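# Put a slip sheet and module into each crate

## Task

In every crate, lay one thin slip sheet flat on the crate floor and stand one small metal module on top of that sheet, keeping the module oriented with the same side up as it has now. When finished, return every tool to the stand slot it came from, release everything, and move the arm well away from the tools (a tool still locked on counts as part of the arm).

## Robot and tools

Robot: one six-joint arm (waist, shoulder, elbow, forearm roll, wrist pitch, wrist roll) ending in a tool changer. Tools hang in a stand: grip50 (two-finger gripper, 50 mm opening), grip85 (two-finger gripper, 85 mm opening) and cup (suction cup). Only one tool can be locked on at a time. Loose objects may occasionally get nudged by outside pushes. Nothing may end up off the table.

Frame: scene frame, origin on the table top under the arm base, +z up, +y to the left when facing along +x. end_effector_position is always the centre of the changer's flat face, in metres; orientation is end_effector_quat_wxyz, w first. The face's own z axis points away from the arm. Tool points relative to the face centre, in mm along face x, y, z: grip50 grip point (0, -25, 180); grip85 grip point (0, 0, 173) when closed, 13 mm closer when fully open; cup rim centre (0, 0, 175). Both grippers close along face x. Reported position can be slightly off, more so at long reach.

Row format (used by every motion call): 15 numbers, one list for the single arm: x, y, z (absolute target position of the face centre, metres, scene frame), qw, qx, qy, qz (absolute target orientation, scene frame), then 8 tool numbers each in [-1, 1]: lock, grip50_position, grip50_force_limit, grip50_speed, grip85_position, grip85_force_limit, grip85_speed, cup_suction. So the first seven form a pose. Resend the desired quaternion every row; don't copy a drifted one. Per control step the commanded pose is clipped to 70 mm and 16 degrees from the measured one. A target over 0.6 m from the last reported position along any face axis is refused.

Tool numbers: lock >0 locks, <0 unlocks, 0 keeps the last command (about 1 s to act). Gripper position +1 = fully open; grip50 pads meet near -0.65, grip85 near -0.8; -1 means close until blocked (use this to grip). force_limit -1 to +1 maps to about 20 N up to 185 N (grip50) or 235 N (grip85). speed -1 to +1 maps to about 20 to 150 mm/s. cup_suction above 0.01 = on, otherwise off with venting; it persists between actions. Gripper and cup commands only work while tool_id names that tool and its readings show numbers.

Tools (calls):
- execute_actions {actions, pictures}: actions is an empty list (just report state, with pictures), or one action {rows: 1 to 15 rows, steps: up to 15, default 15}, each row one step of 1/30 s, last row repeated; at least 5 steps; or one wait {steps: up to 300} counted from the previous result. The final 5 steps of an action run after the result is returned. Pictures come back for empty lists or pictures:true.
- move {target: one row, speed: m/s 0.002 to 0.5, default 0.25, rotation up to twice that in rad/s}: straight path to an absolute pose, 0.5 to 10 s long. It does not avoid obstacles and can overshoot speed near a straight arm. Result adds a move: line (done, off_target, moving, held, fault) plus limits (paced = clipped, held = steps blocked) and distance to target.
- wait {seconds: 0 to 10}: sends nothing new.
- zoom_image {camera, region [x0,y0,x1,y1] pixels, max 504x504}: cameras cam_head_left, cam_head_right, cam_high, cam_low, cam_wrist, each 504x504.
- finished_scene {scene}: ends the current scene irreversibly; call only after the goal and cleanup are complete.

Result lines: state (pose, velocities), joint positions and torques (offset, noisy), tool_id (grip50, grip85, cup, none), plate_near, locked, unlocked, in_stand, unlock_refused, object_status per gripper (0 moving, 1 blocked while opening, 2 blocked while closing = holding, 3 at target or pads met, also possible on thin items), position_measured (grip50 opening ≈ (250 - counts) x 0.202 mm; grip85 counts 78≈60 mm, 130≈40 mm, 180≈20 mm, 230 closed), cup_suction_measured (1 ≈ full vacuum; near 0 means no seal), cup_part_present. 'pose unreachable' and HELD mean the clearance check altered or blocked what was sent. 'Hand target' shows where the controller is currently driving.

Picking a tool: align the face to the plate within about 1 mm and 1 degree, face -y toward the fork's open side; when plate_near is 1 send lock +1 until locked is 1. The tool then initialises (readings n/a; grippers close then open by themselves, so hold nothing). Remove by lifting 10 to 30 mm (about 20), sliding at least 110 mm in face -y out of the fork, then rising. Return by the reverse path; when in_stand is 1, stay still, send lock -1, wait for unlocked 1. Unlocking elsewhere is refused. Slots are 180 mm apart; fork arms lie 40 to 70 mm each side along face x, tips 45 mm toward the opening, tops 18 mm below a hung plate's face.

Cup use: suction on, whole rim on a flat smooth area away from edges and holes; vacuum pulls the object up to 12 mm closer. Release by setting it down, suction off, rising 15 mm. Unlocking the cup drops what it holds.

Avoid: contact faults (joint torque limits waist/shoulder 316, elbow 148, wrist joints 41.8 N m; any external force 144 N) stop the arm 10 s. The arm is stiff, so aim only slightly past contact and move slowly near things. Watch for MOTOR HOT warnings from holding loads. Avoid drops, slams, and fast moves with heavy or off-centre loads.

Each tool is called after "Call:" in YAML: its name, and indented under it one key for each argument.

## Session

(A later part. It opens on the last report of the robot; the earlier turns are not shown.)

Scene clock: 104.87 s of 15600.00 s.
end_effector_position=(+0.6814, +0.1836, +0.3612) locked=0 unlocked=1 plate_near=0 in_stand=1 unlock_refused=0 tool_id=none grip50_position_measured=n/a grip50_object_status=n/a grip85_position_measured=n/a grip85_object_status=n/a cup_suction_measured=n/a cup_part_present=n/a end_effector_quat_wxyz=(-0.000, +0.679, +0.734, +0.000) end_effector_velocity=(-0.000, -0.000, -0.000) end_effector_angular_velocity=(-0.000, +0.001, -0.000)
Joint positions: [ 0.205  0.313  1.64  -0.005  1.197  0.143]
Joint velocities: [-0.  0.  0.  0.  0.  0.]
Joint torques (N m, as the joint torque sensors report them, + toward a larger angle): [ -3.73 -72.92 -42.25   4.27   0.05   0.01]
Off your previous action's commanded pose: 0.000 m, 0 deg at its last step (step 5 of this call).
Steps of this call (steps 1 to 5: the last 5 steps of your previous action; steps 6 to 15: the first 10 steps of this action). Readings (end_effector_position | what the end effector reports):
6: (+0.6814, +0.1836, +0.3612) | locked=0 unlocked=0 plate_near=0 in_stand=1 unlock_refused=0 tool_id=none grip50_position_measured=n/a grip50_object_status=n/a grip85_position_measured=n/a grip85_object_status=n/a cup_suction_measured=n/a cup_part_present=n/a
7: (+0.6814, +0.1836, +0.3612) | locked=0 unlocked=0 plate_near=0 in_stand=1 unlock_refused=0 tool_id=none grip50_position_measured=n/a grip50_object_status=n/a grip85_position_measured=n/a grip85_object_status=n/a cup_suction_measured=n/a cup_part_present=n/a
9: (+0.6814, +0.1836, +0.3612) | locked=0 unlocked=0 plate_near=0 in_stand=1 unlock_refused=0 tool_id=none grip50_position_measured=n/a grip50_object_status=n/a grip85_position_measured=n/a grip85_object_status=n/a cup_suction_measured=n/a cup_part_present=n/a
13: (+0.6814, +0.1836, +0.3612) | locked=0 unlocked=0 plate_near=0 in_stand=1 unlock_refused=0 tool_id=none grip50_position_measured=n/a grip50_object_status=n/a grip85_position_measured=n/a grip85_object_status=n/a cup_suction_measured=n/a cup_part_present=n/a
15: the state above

Unlocked. Rise, go to grip85.

Call:
move:
  target: [0.6814,0.1836,0.42,0,0.6794,0.7337,0,0,1,0,0,0.9,-0.5,0.2,0]
  speed: 0.15

Call:
move:
  target: [0.7089,-0.1760,0.41,0,0.6794,0.7337,0,0,1,0,0,0.9,-0.5,0.2,0]
  speed: 0.35

Call:
move:
  target: [0.7089,-0.1760,0.366,0,0.6794,0.7337,0,0,1,0,0,0.9,-0.5,0.2,0]
  speed: 0.1

Call:
move:
  target: [0.7089,-0.1760,0.3611,0,0.6794,0.7337,0,0,1,0,0,0.9,-0.5,0.2,0]
  speed: 0.01

Scene clock: 106.10 s of 15600.00 s.
end_effector_position=(+0.6815, +0.1836, +0.4199) locked=0 unlocked=1 plate_near=0 in_stand=0 unlock_refused=0 tool_id=none grip50_position_measured=n/a grip50_object_status=n/a grip85_position_measured=n/a grip85_object_status=n/a cup_suction_measured=n/a cup_part_present=n/a end_effector_quat_wxyz=(+0.000, +0.679, +0.734, -0.000) end_effector_velocity=(-0.000, +0.000, +0.001) end_effector_angular_velocity=(+0.001, +0.000, -0.000)
Joint positions: [ 0.206  0.283  1.569 -0.005  1.298  0.143]
Joint velocities: [-0.    -0.001 -0.002  0.002  0.002 -0.   ]
Joint torques (N m, as the joint torque sensors report them, + toward a larger angle): [ -3.57 -69.88 -42.27   4.51   0.22  -0.02]
Hand target: +0.681, +0.184, +0.420; +0.000, +0.679, +0.734, -0.000
Off your previous action's commanded pose: 0.000 m, 0 deg at its last step (step 5 of this call).
Off the commanded pose: 0.000 m, 0 deg.
Kept back: nothing.
move: done

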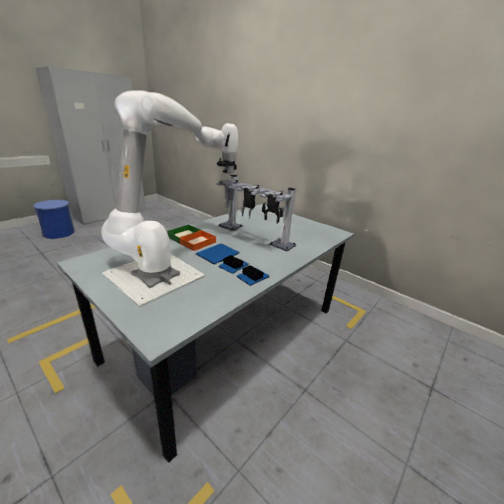

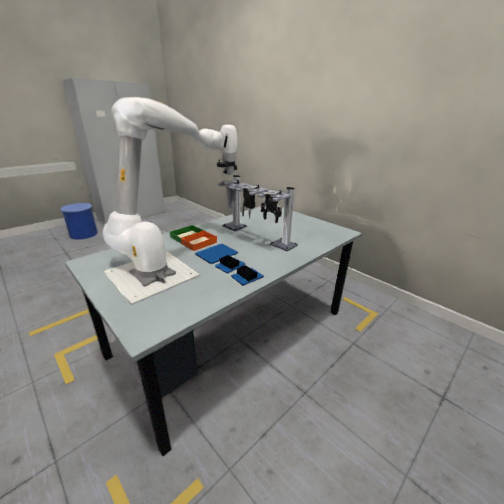

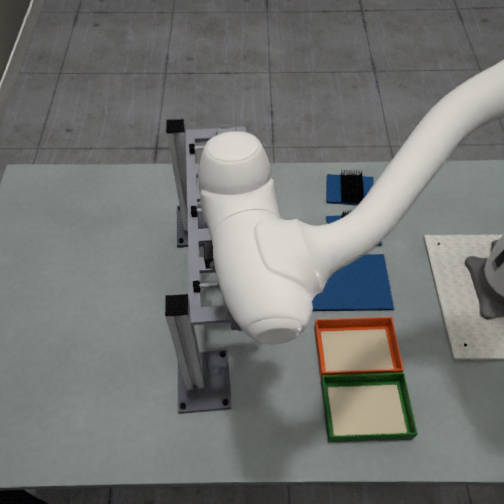

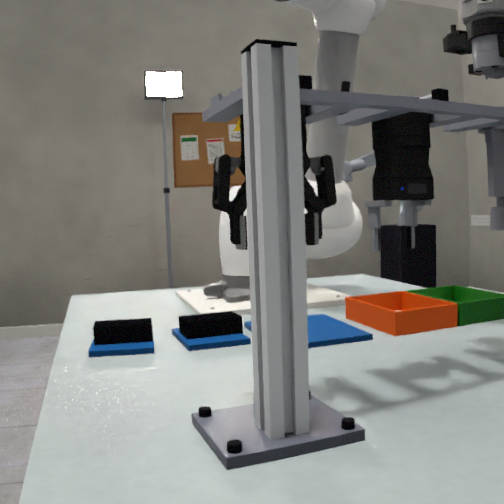

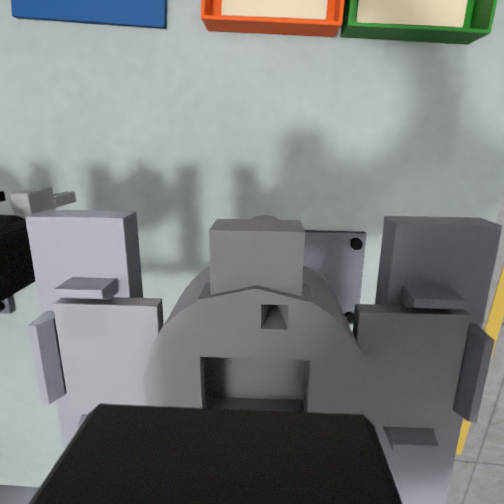

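Scene clock: 107.67 s of 15600.00 s.
end_effector_position=(+0.7083, -0.1763, +0.4100) locked=0 unlocked=1 plate_near=0 in_stand=0 unlock_refused=0 tool_id=none grip50_position_measured=n/a grip50_object_status=n/a grip85_position_measured=n/a grip85_object_status=n/a cup_suction_measured=n/a cup_part_present=n/a end_effector_quat_wxyz=(-0.000, +0.679, +0.734, -0.000) end_effector_velocity=(+0.000, -0.001, -0.001) end_effector_angular_velocity=(+0.001, +0.002, +0.000)
Joint positions: [-0.297  0.321  1.532 -0.009  1.294 -0.359]
Joint velocities: [-0.002  0.002 -0.001  0.     0.001 -0.002]
Joint torques (N m, as the joint torque sensors report them, + toward a larger angle): [ -2.33 -74.91 -43.61   4.48   0.04   0.14]
Hand target: +0.708, -0.176, +0.410; -0.000, +0.679, +0.734, -0.000
Off the commanded pose: 0.001 m, 0 deg.
Kept back: nothing.
move: done

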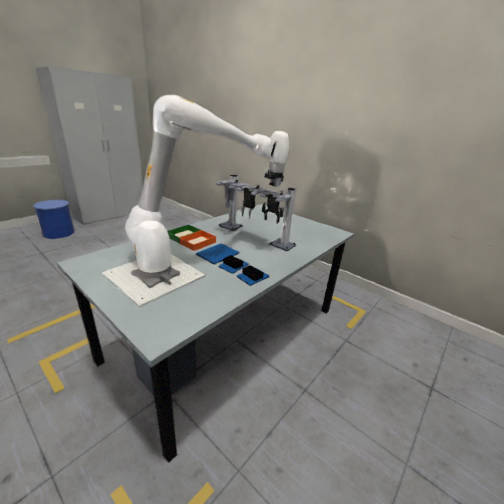

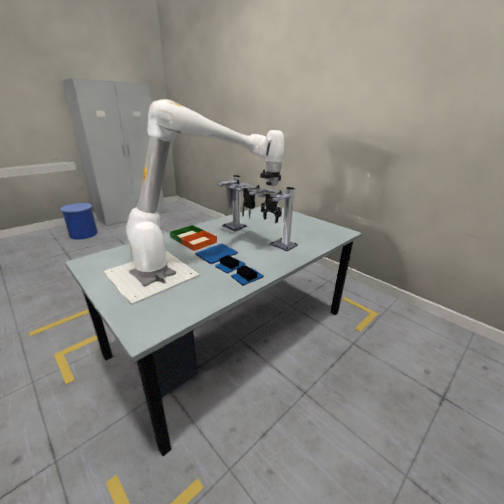

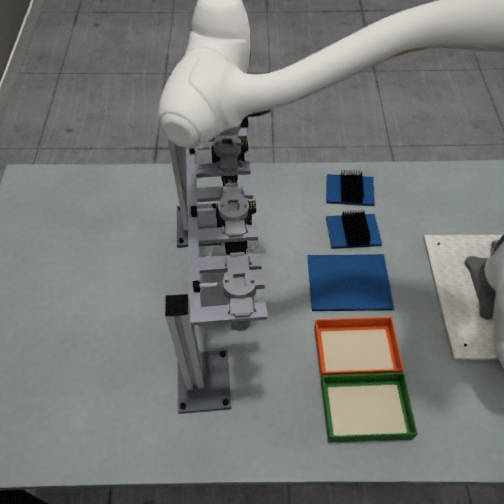

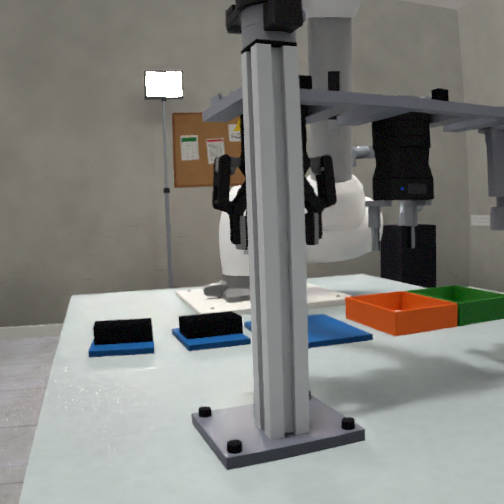

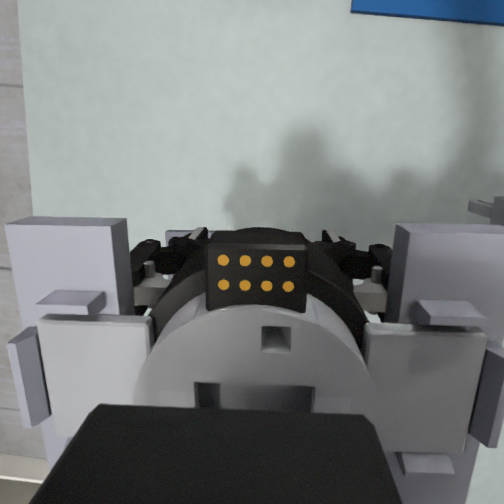

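Scene clock: 108.47 s of 15600.00 s.
end_effector_position=(+0.7089, -0.1760, +0.3661) locked=0 unlocked=1 plate_near=0 in_stand=0 unlock_refused=0 tool_id=none grip50_position_measured=n/a grip50_object_status=n/a grip85_position_measured=n/a grip85_object_status=n/a cup_suction_measured=n/a cup_part_present=n/a end_effector_quat_wxyz=(-0.000, +0.679, +0.734, +0.000) end_effector_velocity=(-0.000, +0.000, -0.001) end_effector_angular_velocity=(+0.000, +0.001, -0.000)
Joint positions: [-0.297  0.343  1.584 -0.009  1.219 -0.358]
Joint velocities: [ 0.     0.     0.001  0.    -0.001  0.   ]
Joint torques (N m, as the joint torque sensors report them, + toward a larger angle): [ -2.41 -77.92 -42.26   4.37  -0.03  -0.06]
Hand target: +0.709, -0.176, +0.366; -0.000, +0.679, +0.734, +0.000
Off the commanded pose: 0.000 m, 0 deg.
Kept back: nothing.
move: done

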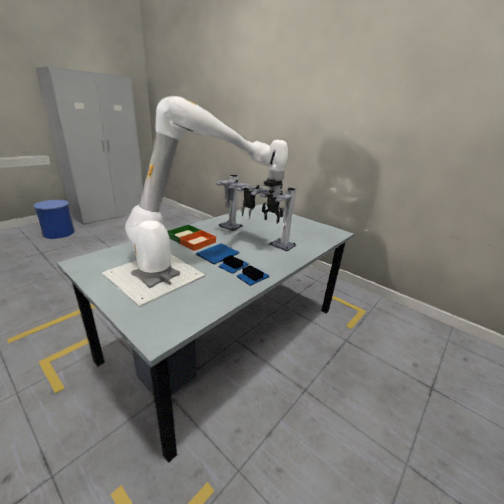

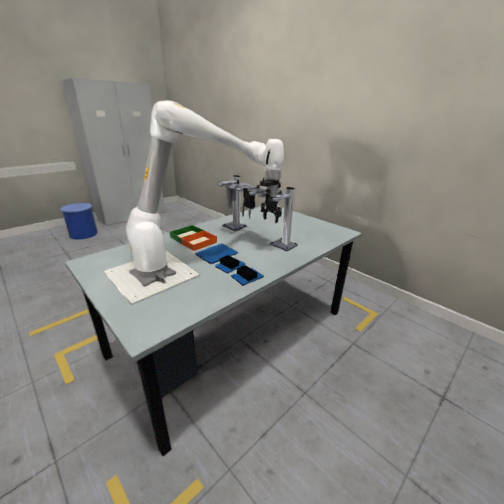

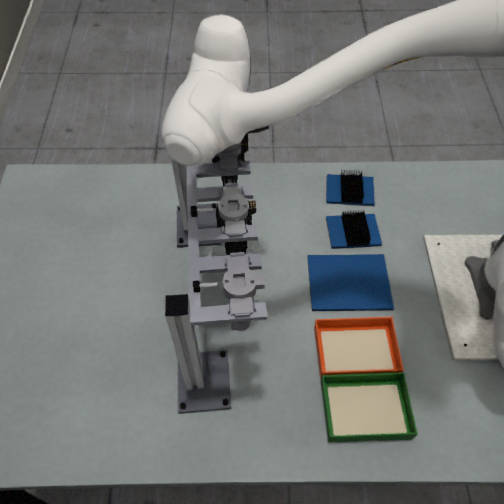

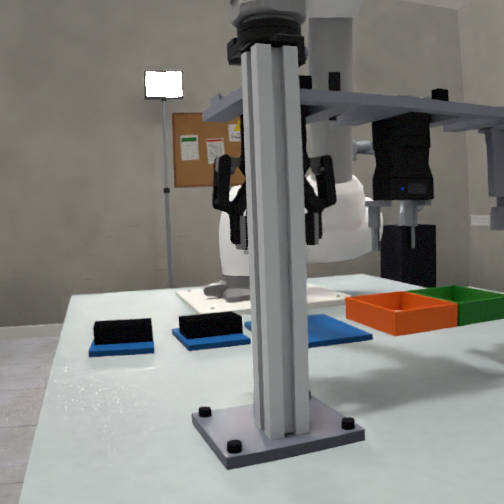

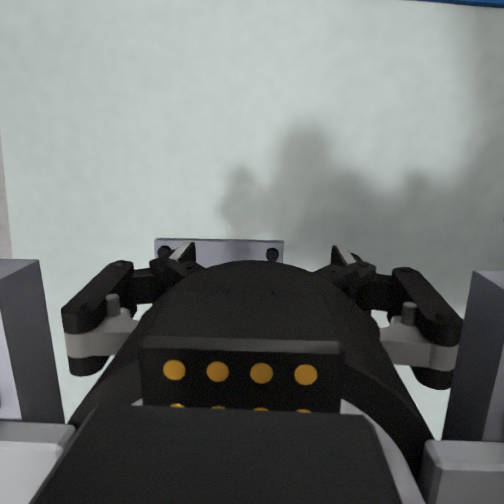

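Scene clock: 109.20 s of 15600.00 s.
end_effector_position=(+0.7089, -0.1759, +0.3611) locked=0 unlocked=1 plate_near=1 in_stand=1 unlock_refused=0 tool_id=none grip50_position_measured=n/a grip50_object_status=n/a grip85_position_measured=n/a grip85_object_status=n/a cup_suction_measured=n/a cup_part_present=n/a end_effector_quat_wxyz=(-0.000, +0.679, +0.734, +0.000) end_effector_velocity=(-0.000, -0.000, -0.000) end_effector_angular_velocity=(-0.001, -0.002, -0.000)
Joint positions: [-0.297  0.346  1.59  -0.009  1.211 -0.358]
Joint velocities: [-0.    -0.001  0.001  0.    -0.002 -0.   ]
Joint torques (N m, as the joint torque sensors report them, + toward a larger angle): [ -2.49 -76.08 -42.33   4.27   0.04  -0.03]
Hand target: +0.709, -0.176, +0.361; -0.000, +0.679, +0.734, +0.000
Off the commanded pose: 0.000 m, 0 deg.
Kept back: nothing.
move: done

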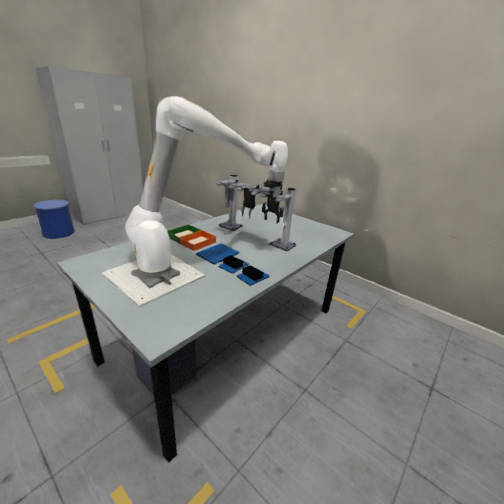

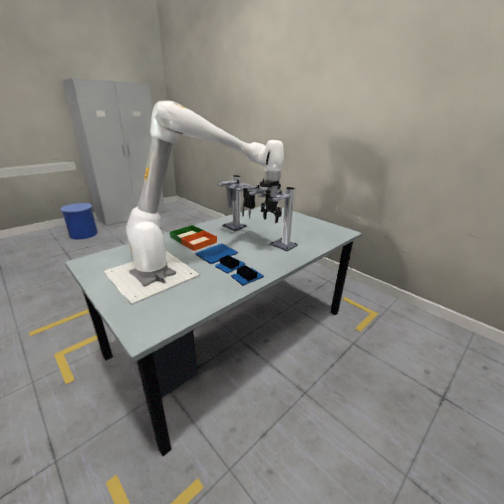

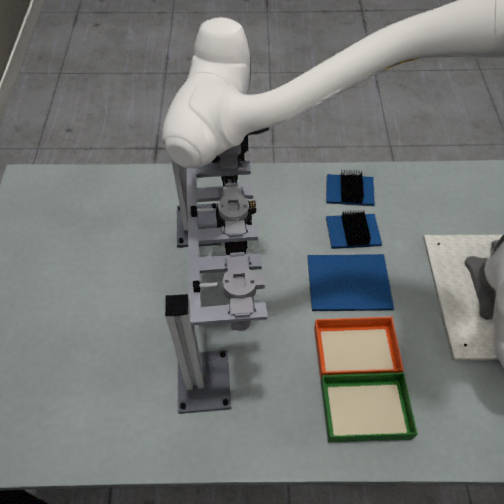

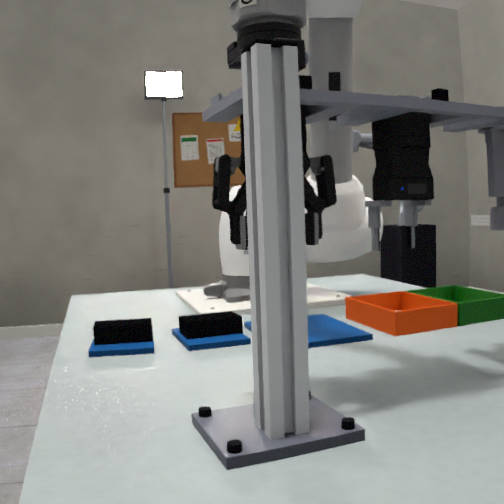

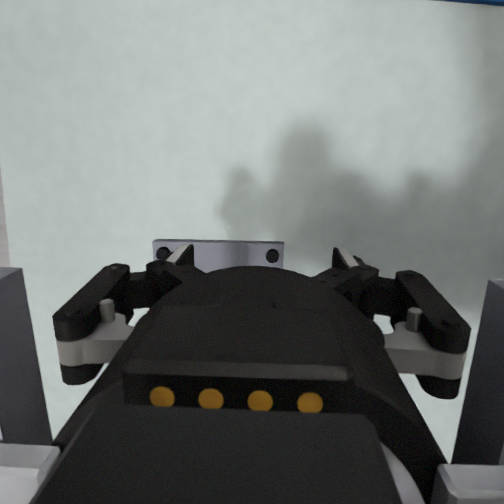

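Call:
execute_actions:
  actions:
    - {"rows":[[0.7089,-0.1760,0.3611,0,0.6794,0.7337,0,1,1,0,0,0.9,-0.5,0.2,0]],"steps":15}

Call:
execute_actions:
  actions:
    - {"rows":[[0.7089,-0.1760,0.3611,0,0.6794,0.7337,0,1,1,0,0,0.9,-0.5,0.2,0]],"steps":15}

Call:
execute_actions:
  actions:
    - {"rows":[[0.7089,-0.1760,0.3611,0,0.6794,0.7337,0,1,1,0,0,0.9,-0.5,0.2,0]],"steps":8}

Scene clock: 109.73 s of 15600.00 s.
end_effector_position=(+0.7089, -0.1760, +0.3611) locked=0 unlocked=0 plate_near=1 in_stand=1 unlock_refused=0 tool_id=none grip50_position_measured=n/a grip50_object_status=n/a grip85_position_measured=n/a grip85_object_status=n/a cup_suction_measured=n/a cup_part_present=n/a end_effector_quat_wxyz=(-0.000, +0.679, +0.734, +0.000) end_effector_velocity=(+0.000, -0.000, +0.000) end_effector_angular_velocity=(-0.001, -0.002, +0.000)
Joint positions: [-0.297  0.346  1.59  -0.009  1.211 -0.358]
Joint velocities: [ 0.    -0.001 -0.    -0.    -0.001 -0.   ]
Joint torques (N m, as the joint torque sensors report them, + toward a larger angle): [ -2.02 -76.68 -42.14   4.33  -0.05   0.01]
Steps of this call (steps 1 to 6: nothing new was sent; steps 7 to 16: the first 10 steps of this action). Readings (end_effector_position | what the end effector reports):
7: (+0.7089, -0.1760, +0.3611) | locked=0 unlocked=0 plate_near=1 in_stand=1 unlock_refused=0 tool_id=none grip50_position_measured=n/a grip50_object_status=n/a grip85_position_measured=n/a grip85_object_status=n/a cup_suction_measured=n/a cup_part_present=n/a
8: (+0.7089, -0.1760, +0.3611) | locked=0 unlocked=0 plate_near=1 in_stand=1 unlock_refused=0 tool_id=none grip50_position_measured=n/a grip50_object_status=n/a grip85_position_measured=n/a grip85_object_status=n/a cup_suction_measured=n/a cup_part_present=n/a
10: (+0.7089, -0.1760, +0.3611) | locked=0 unlocked=0 plate_near=1 in_stand=1 unlock_refused=0 tool_id=none grip50_position_measured=n/a grip50_object_status=n/a grip85_position_measured=n/a grip85_object_status=n/a cup_suction_measured=n/a cup_part_present=n/a
14: (+0.7089, -0.1760, +0.3611) | locked=0 unlocked=0 plate_near=1 in_stand=1 unlock_refused=0 tool_id=none grip50_position_measured=n/a grip50_object_status=n/a grip85_position_measured=n/a grip85_object_status=n/a cup_suction_measured=n/a cup_part_present=n/a
16: the state above

Scene clock: 110.23 s of 15600.00 s.
end_effector_position=(+0.7089, -0.1760, +0.3611) locked=1 unlocked=0 plate_near=1 in_stand=1 unlock_refused=0 tool_id=grip85 grip50_position_measured=n/a grip50_object_status=n/a grip85_position_measured=n/a grip85_object_status=n/a cup_suction_measured=n/a cup_part_present=n/a end_effector_quat_wxyz=(-0.000, +0.679, +0.734, -0.000) end_effector_velocity=(+0.001, -0.000, +0.003) end_effector_angular_velocity=(-0.001, -0.005, -0.000)
Joint positions: [-0.297  0.346  1.59  -0.009  1.211 -0.358]
Joint velocities: [ 0.    -0.002 -0.004 -0.     0.001  0.   ]
Joint torques (N m, as the joint torque sensors report them, + toward a larger angle): [ -3.23 -86.42 -50.04   4.32  -0.07  -0.03]
Off your previous action's commanded pose: 0.000 m, 0 deg at its last step (step 5 of this call).
Steps of this call (steps 1 to 5: the last 5 steps of your previous action; steps 6 to 15: the first 10 steps of this action). Readings (end_effector_position | what the end effector reports):
6: (+0.7089, -0.1760, +0.3610) | locked=0 unlocked=0 plate_near=1 in_stand=1 unlock_refused=0 tool_id=none grip50_position_measured=n/a grip50_object_status=n/a grip85_position_measured=n/a grip85_object_status=n/a cup_suction_measured=n/a cup_part_present=n/a
7: (+0.7089, -0.1760, +0.3610) | locked=0 unlocked=0 plate_near=1 in_stand=1 unlock_refused=0 tool_id=none grip50_position_measured=n/a grip50_object_status=n/a grip85_position_measured=n/a grip85_object_status=n/a cup_suction_measured=n/a cup_part_present=n/a
9: (+0.7089, -0.1760, +0.3610) | locked=0 unlocked=0 plate_near=1 in_stand=1 unlock_refused=0 tool_id=none grip50_position_measured=n/a grip50_object_status=n/a grip85_position_measured=n/a grip85_object_status=n/a cup_suction_measured=n/a cup_part_present=n/a
13: (+0.7089, -0.1760, +0.3610) | locked=0 unlocked=0 plate_near=1 in_stand=1 unlock_refused=0 tool_id=none grip50_position_measured=n/a grip50_object_status=n/a grip85_position_measured=n/a grip85_object_status=n/a cup_suction_measured=n/a cup_part_present=n/a
15: the state above

Scene clock: 110.50 s of 15600.00 s.
end_effector_position=(+0.7089, -0.1760, +0.3611) locked=1 unlocked=0 plate_near=1 in_stand=1 unlock_refused=0 tool_id=grip85 grip50_position_measured=n/a grip50_object_status=n/a grip85_position_measured=n/a grip85_object_status=n/a cup_suction_measured=n/a cup_part_present=n/a end_effector_quat_wxyz=(+0.000, +0.679, +0.734, +0.000) end_effector_velocity=(-0.000, -0.000, -0.000) end_effector_angular_velocity=(+0.000, +0.001, -0.000)
Joint positions: [-0.297  0.346  1.59  -0.009  1.211 -0.358]
Joint velocities: [-0.     0.     0.     0.     0.001 -0.   ]
Joint torques (N m, as the joint torque sensors report them, + toward a larger angle): [ -3.37 -85.8  -49.     4.29   0.04  -0.05]
Off your previous action's commanded pose: 0.000 m, 0 deg at its last step (step 5 of this call).
Steps of this call (steps 1 to 5: the last 5 steps of your previous action; steps 6 to 8: the first 3 steps of this action). Readings (end_effector_position | what the end effector reports):
6: (+0.7089, -0.1760, +0.3611) | locked=1 unlocked=0 plate_near=1 in_stand=1 unlock_refused=0 tool_id=grip85 grip50_position_measured=n/a grip50_object_status=n/a grip85_position_measured=n/a grip85_object_status=n/a cup_suction_measured=n/a cup_part_present=n/a
7: (+0.7089, -0.1760, +0.3611) | locked=1 unlocked=0 plate_near=1 in_stand=1 unlock_refused=0 tool_id=grip85 grip50_position_measured=n/a grip50_object_status=n/a grip85_position_measured=n/a grip85_object_status=n/a cup_suction_measured=n/a cup_part_present=n/a
8: the state above

Call:
move:
  target: [0.7089,-0.1760,0.381,0,0.6794,0.7337,0,0,1,0,0,0.9,-0.5,0.2,0]
  speed: 0.06

Call:
move:
  target: [0.5793,-0.1860,0.381,0,0.6794,0.7337,0,0,1,0,0,0.9,-0.5,0.2,0]
  speed: 0.15

Call:
move:
  target: [0.3675,-0.191,0.25,0,-0.0349,0.9994,0,0,1,0,0,0.9,-0.5,0.2,0]
  speed: 0.3

Scene clock: 111.67 s of 15600.00 s.
end_effector_position=(+0.7089, -0.1760, +0.3809) locked=1 unlocked=0 plate_near=1 in_stand=0 unlock_refused=0 tool_id=grip85 grip50_position_measured=n/a grip50_object_status=n/a grip85_position_measured=n/a grip85_object_status=n/a cup_suction_measured=n/a cup_part_present=n/a end_effector_quat_wxyz=(+0.000, +0.679, +0.734, -0.000) end_effector_velocity=(+0.000, -0.000, +0.000) end_effector_angular_velocity=(+0.000, +0.001, -0.000)
Joint positions: [-0.297  0.336  1.567 -0.009  1.244 -0.358]
Joint velocities: [-0.     0.    -0.001  0.     0.002 -0.   ]
Joint torques (N m, as the joint torque sensors report them, + toward a larger angle): [ -2.08 -84.74 -49.59   4.38  -0.15   0.02]
Hand target: +0.709, -0.176, +0.381; +0.000, +0.679, +0.734, -0.000
Off your previous action's commanded pose: 0.000 m, 0 deg at its last step (step 5 of this call).
Off the commanded pose: 0.000 m, 0 deg.
Kept back: nothing.
move: done

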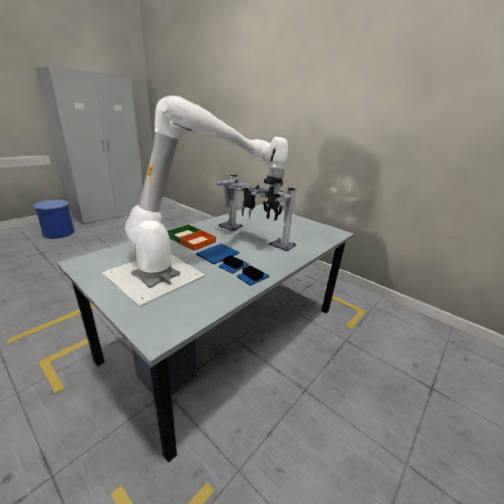

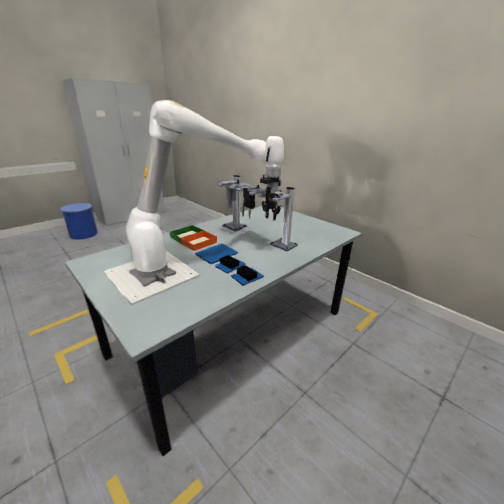

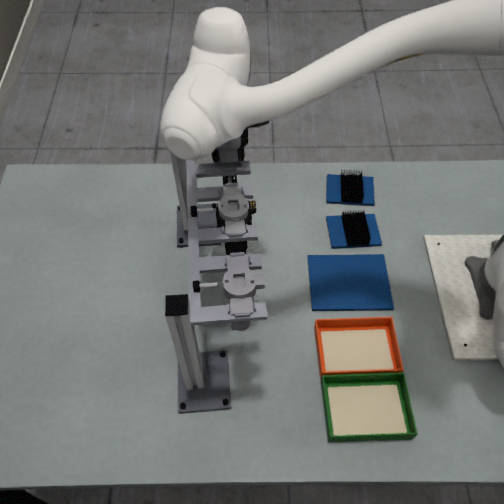

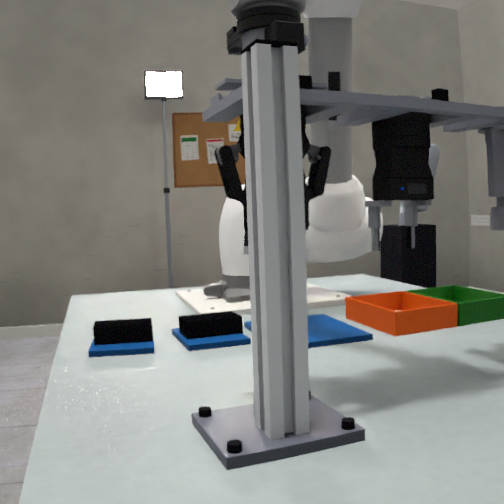

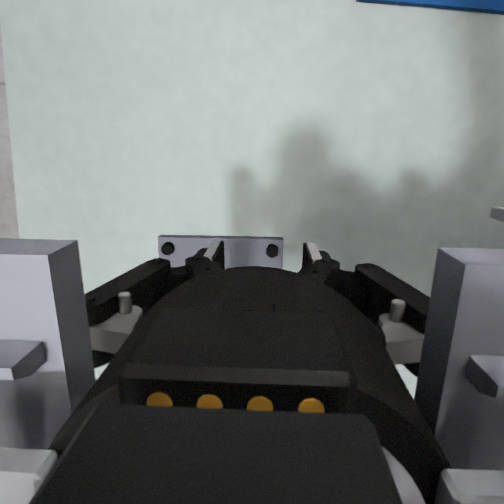

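Scene clock: 112.93 s of 15600.00 s.
end_effector_position=(+0.5793, -0.1859, +0.3812) locked=1 unlocked=0 plate_near=1 in_stand=0 unlock_refused=0 tool_id=grip85 grip50_position_measured=n/a grip50_object_status=n/a grip85_position_measured=n/a grip85_object_status=n/a cup_suction_measured=n/a cup_part_present=n/a end_effector_quat_wxyz=(-0.000, +0.679, +0.734, -0.000) end_effector_velocity=(-0.001, -0.000, -0.000) end_effector_angular_velocity=(-0.000, -0.001, -0.000)
Joint positions: [-0.372  0.148  1.805 -0.009  1.193 -0.433]
Joint velocities: [-0.001 -0.001  0.002 -0.    -0.002 -0.001]
Joint torques (N m, as the joint torque sensors report them, + toward a larger angle): [ -2.91 -65.06 -48.82   4.34  -0.08   0.17]
Hand target: +0.579, -0.186, +0.381; -0.000, +0.679, +0.734, -0.000
Off the commanded pose: 0.000 m, 0 deg.
Kept back: nothing.
move: done

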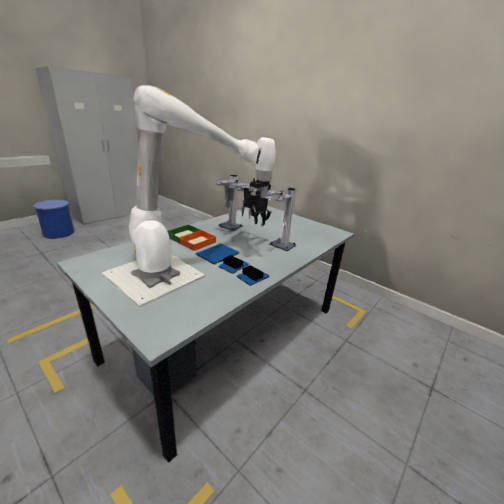

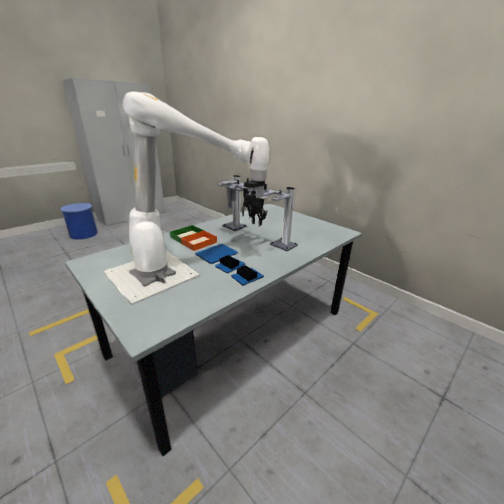

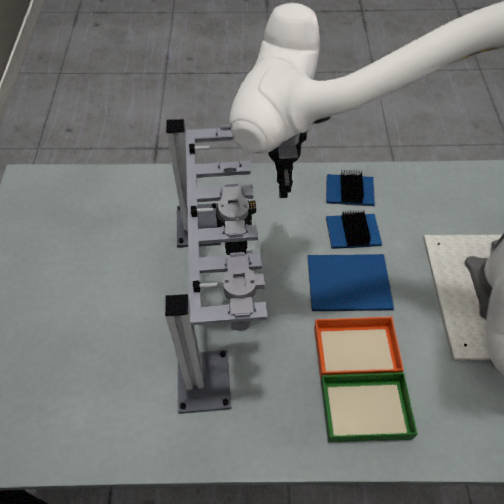

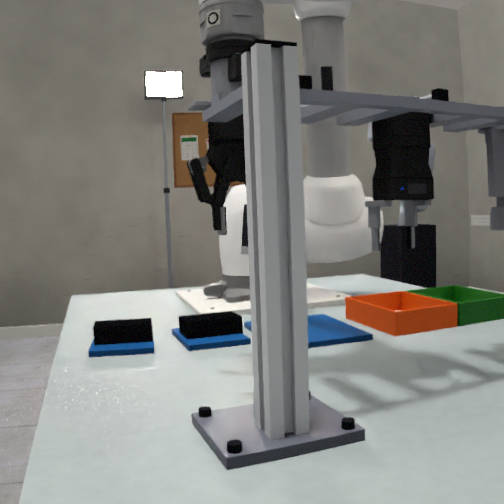

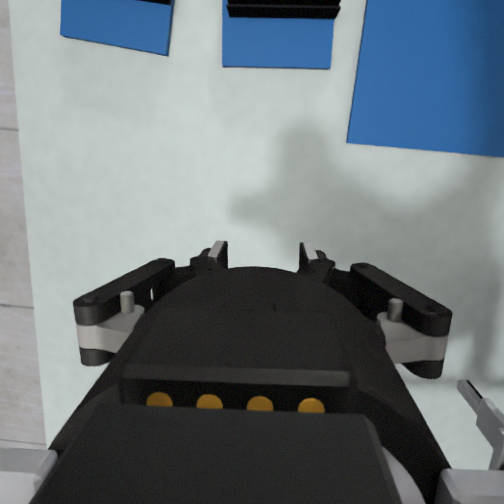

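Scene clock: 115.97 s of 15600.00 s.
end_effector_position=(+0.3673, -0.1908, +0.2503) locked=1 unlocked=0 plate_near=1 in_stand=0 unlock_refused=0 tool_id=grip85 grip50_position_measured=n/a grip50_object_status=n/a grip85_position_measured=16 grip85_object_status=3 cup_suction_measured=n/a cup_part_present=n/a end_effector_quat_wxyz=(-0.000, -0.035, +0.999, +0.000) end_effector_velocity=(-0.001, +0.000, -0.000) end_effector_angular_velocity=(+0.002, -0.001, +0.006)
Joint positions: [-0.565 -0.043  2.277 -0.012  0.911 -2.186]
Joint velocities: [-0.002 -0.001  0.002  0.002 -0.    -0.01 ]
Joint torques (N m, as the joint torque sensors report them, + toward a larger angle): [ -3.52 -35.35 -41.26   3.82   0.19  -0.07]
Hand target: +0.367, -0.191, +0.250; -0.000, -0.035, +0.999, +0.000
Off the commanded pose: 0.000 m, 0 deg.
Kept back: nothing.
move: done

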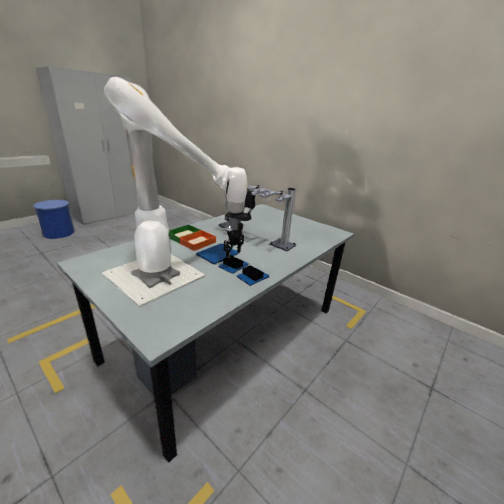

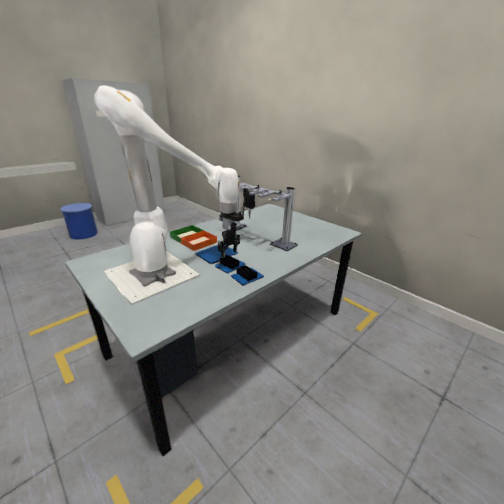

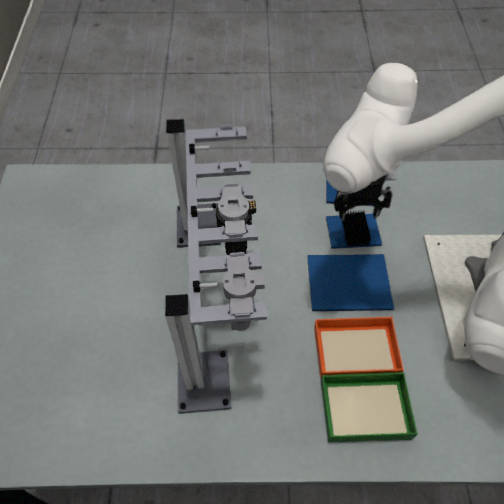

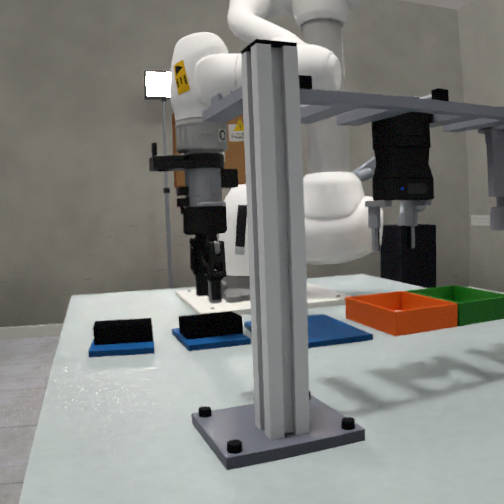

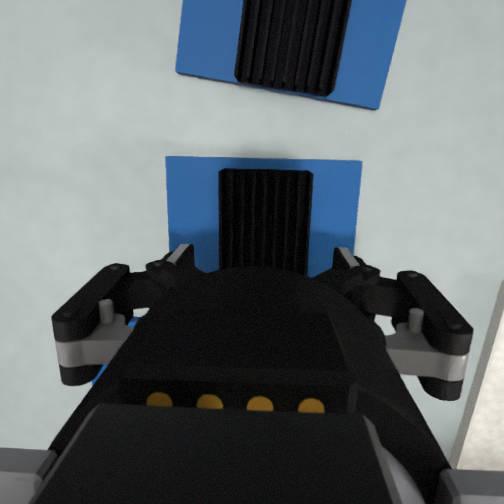

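Call:
move:
  target: [0.3675,-0.191,0.2052,0,-0.0349,0.9994,0,0,1,0,0,0.9,-0.5,0.2,0]
  speed: 0.07

Call:
move:
  target: [0.3675,-0.191,0.2058,0,-0.0349,0.9994,0,0,1,0,0,-1,-0.5,-0.4,0]
  speed: 0.002

Scene clock: 119.07 s of 15600.00 s.
end_effector_position=(+0.3675, -0.1910, +0.2053) locked=1 unlocked=0 plate_near=1 in_stand=0 unlock_refused=0 tool_id=grip85 grip50_position_measured=n/a grip50_object_status=n/a grip85_position_measured=16 grip85_object_status=3 cup_suction_measured=n/a cup_part_present=n/a end_effector_quat_wxyz=(+0.000, -0.035, +0.999, +0.000) end_effector_velocity=(-0.000, +0.000, -0.001) end_effector_angular_velocity=(+0.000, +0.000, +0.001)
Joint positions: [-0.567  0.021  2.321 -0.013  0.803 -2.186]
Joint velocities: [ 0.     0.001  0.001 -0.    -0.002 -0.   ]
Joint torques (N m, as the joint torque sensors report them, + toward a larger angle): [ -3.49 -40.65 -37.71   3.52  -0.26  -0.07]
Hand target: +0.367, -0.191, +0.205; +0.000, -0.035, +0.999, +0.000
Off the commanded pose: 0.000 m, 0 deg.
Kept back: nothing.
move: done

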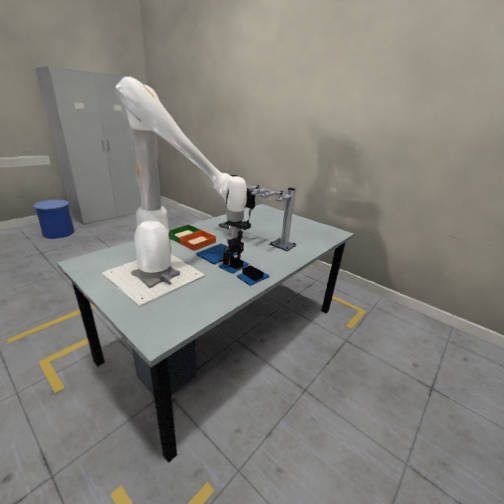

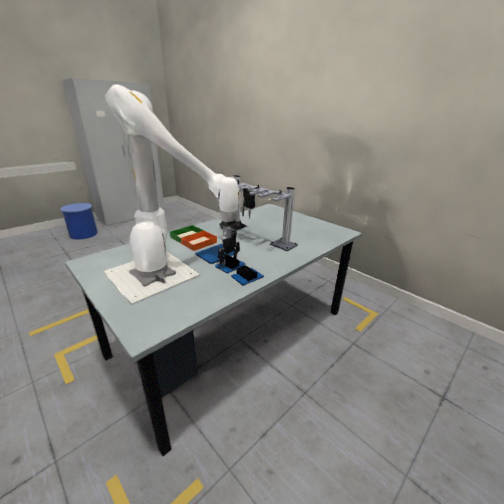

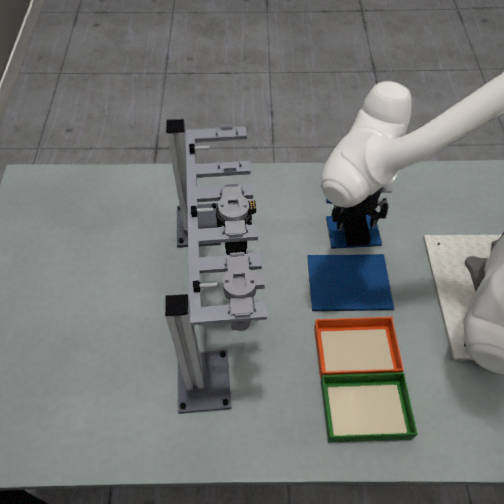

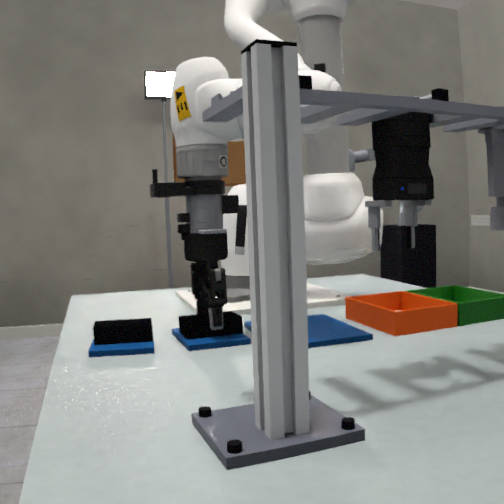

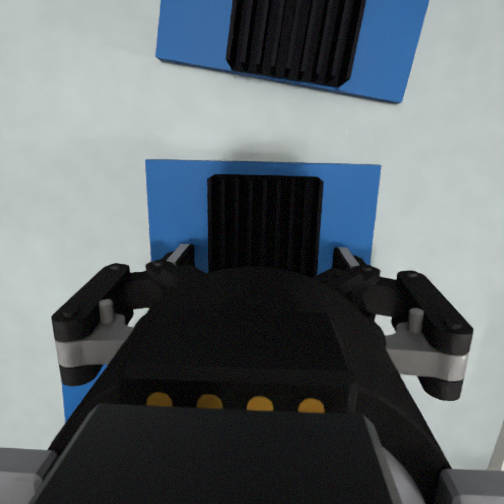

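Scene clock: 119.77 s of 15600.00 s.
end_effector_position=(+0.3675, -0.1910, +0.2058) locked=1 unlocked=0 plate_near=1 in_stand=0 unlock_refused=0 tool_id=grip85 grip50_position_measured=n/a grip50_object_status=n/a grip85_position_measured=80 grip85_object_status=2 cup_suction_measured=n/a cup_part_present=n/a end_effector_quat_wxyz=(+0.000, -0.035, +0.999, -0.000) end_effector_velocity=(+0.000, -0.000, +0.000) end_effector_angular_velocity=(-0.000, +0.000, -0.000)
Joint positions: [-0.567  0.02   2.32  -0.013  0.804 -2.186]
Joint velocities: [ 0.    -0.    -0.    -0.     0.     0.001]
Joint torques (N m, as the joint torque sensors report them, + toward a larger angle): [ -3.33 -34.81 -33.59   3.13  -0.01   0.07]
Hand target: +0.368, -0.191, +0.206; -0.000, -0.035, +0.999, -0.000
Off the commanded pose: 0.000 m, 0 deg.
Kept back: nothing.
move: done

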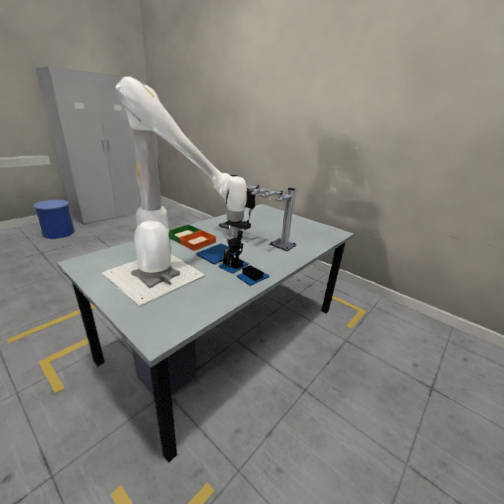

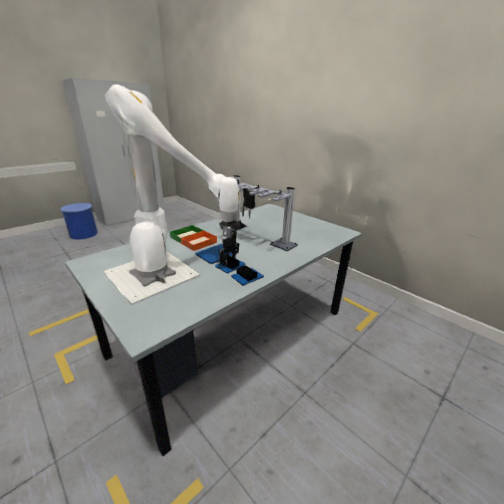

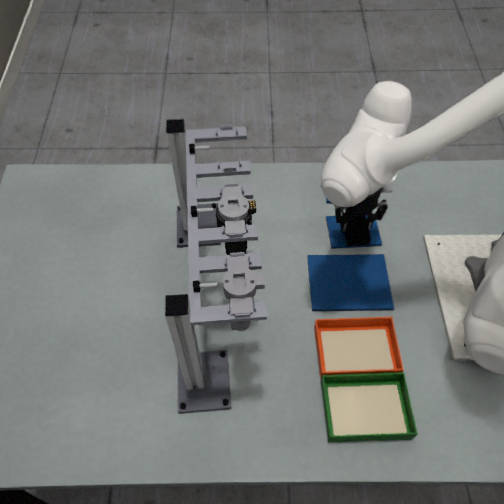

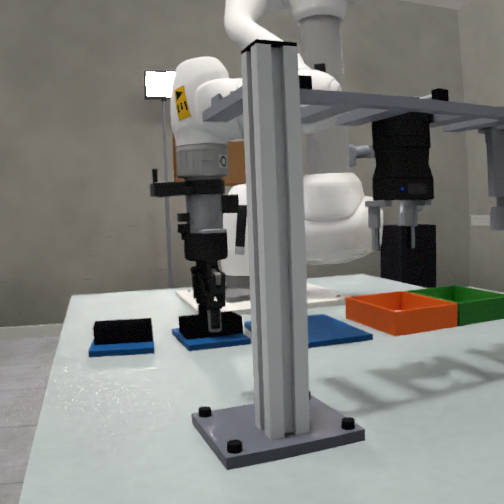

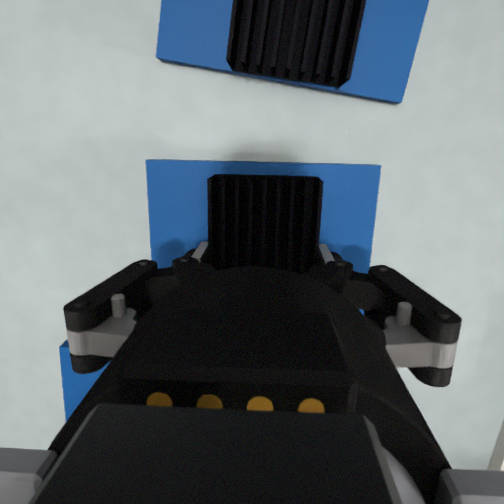

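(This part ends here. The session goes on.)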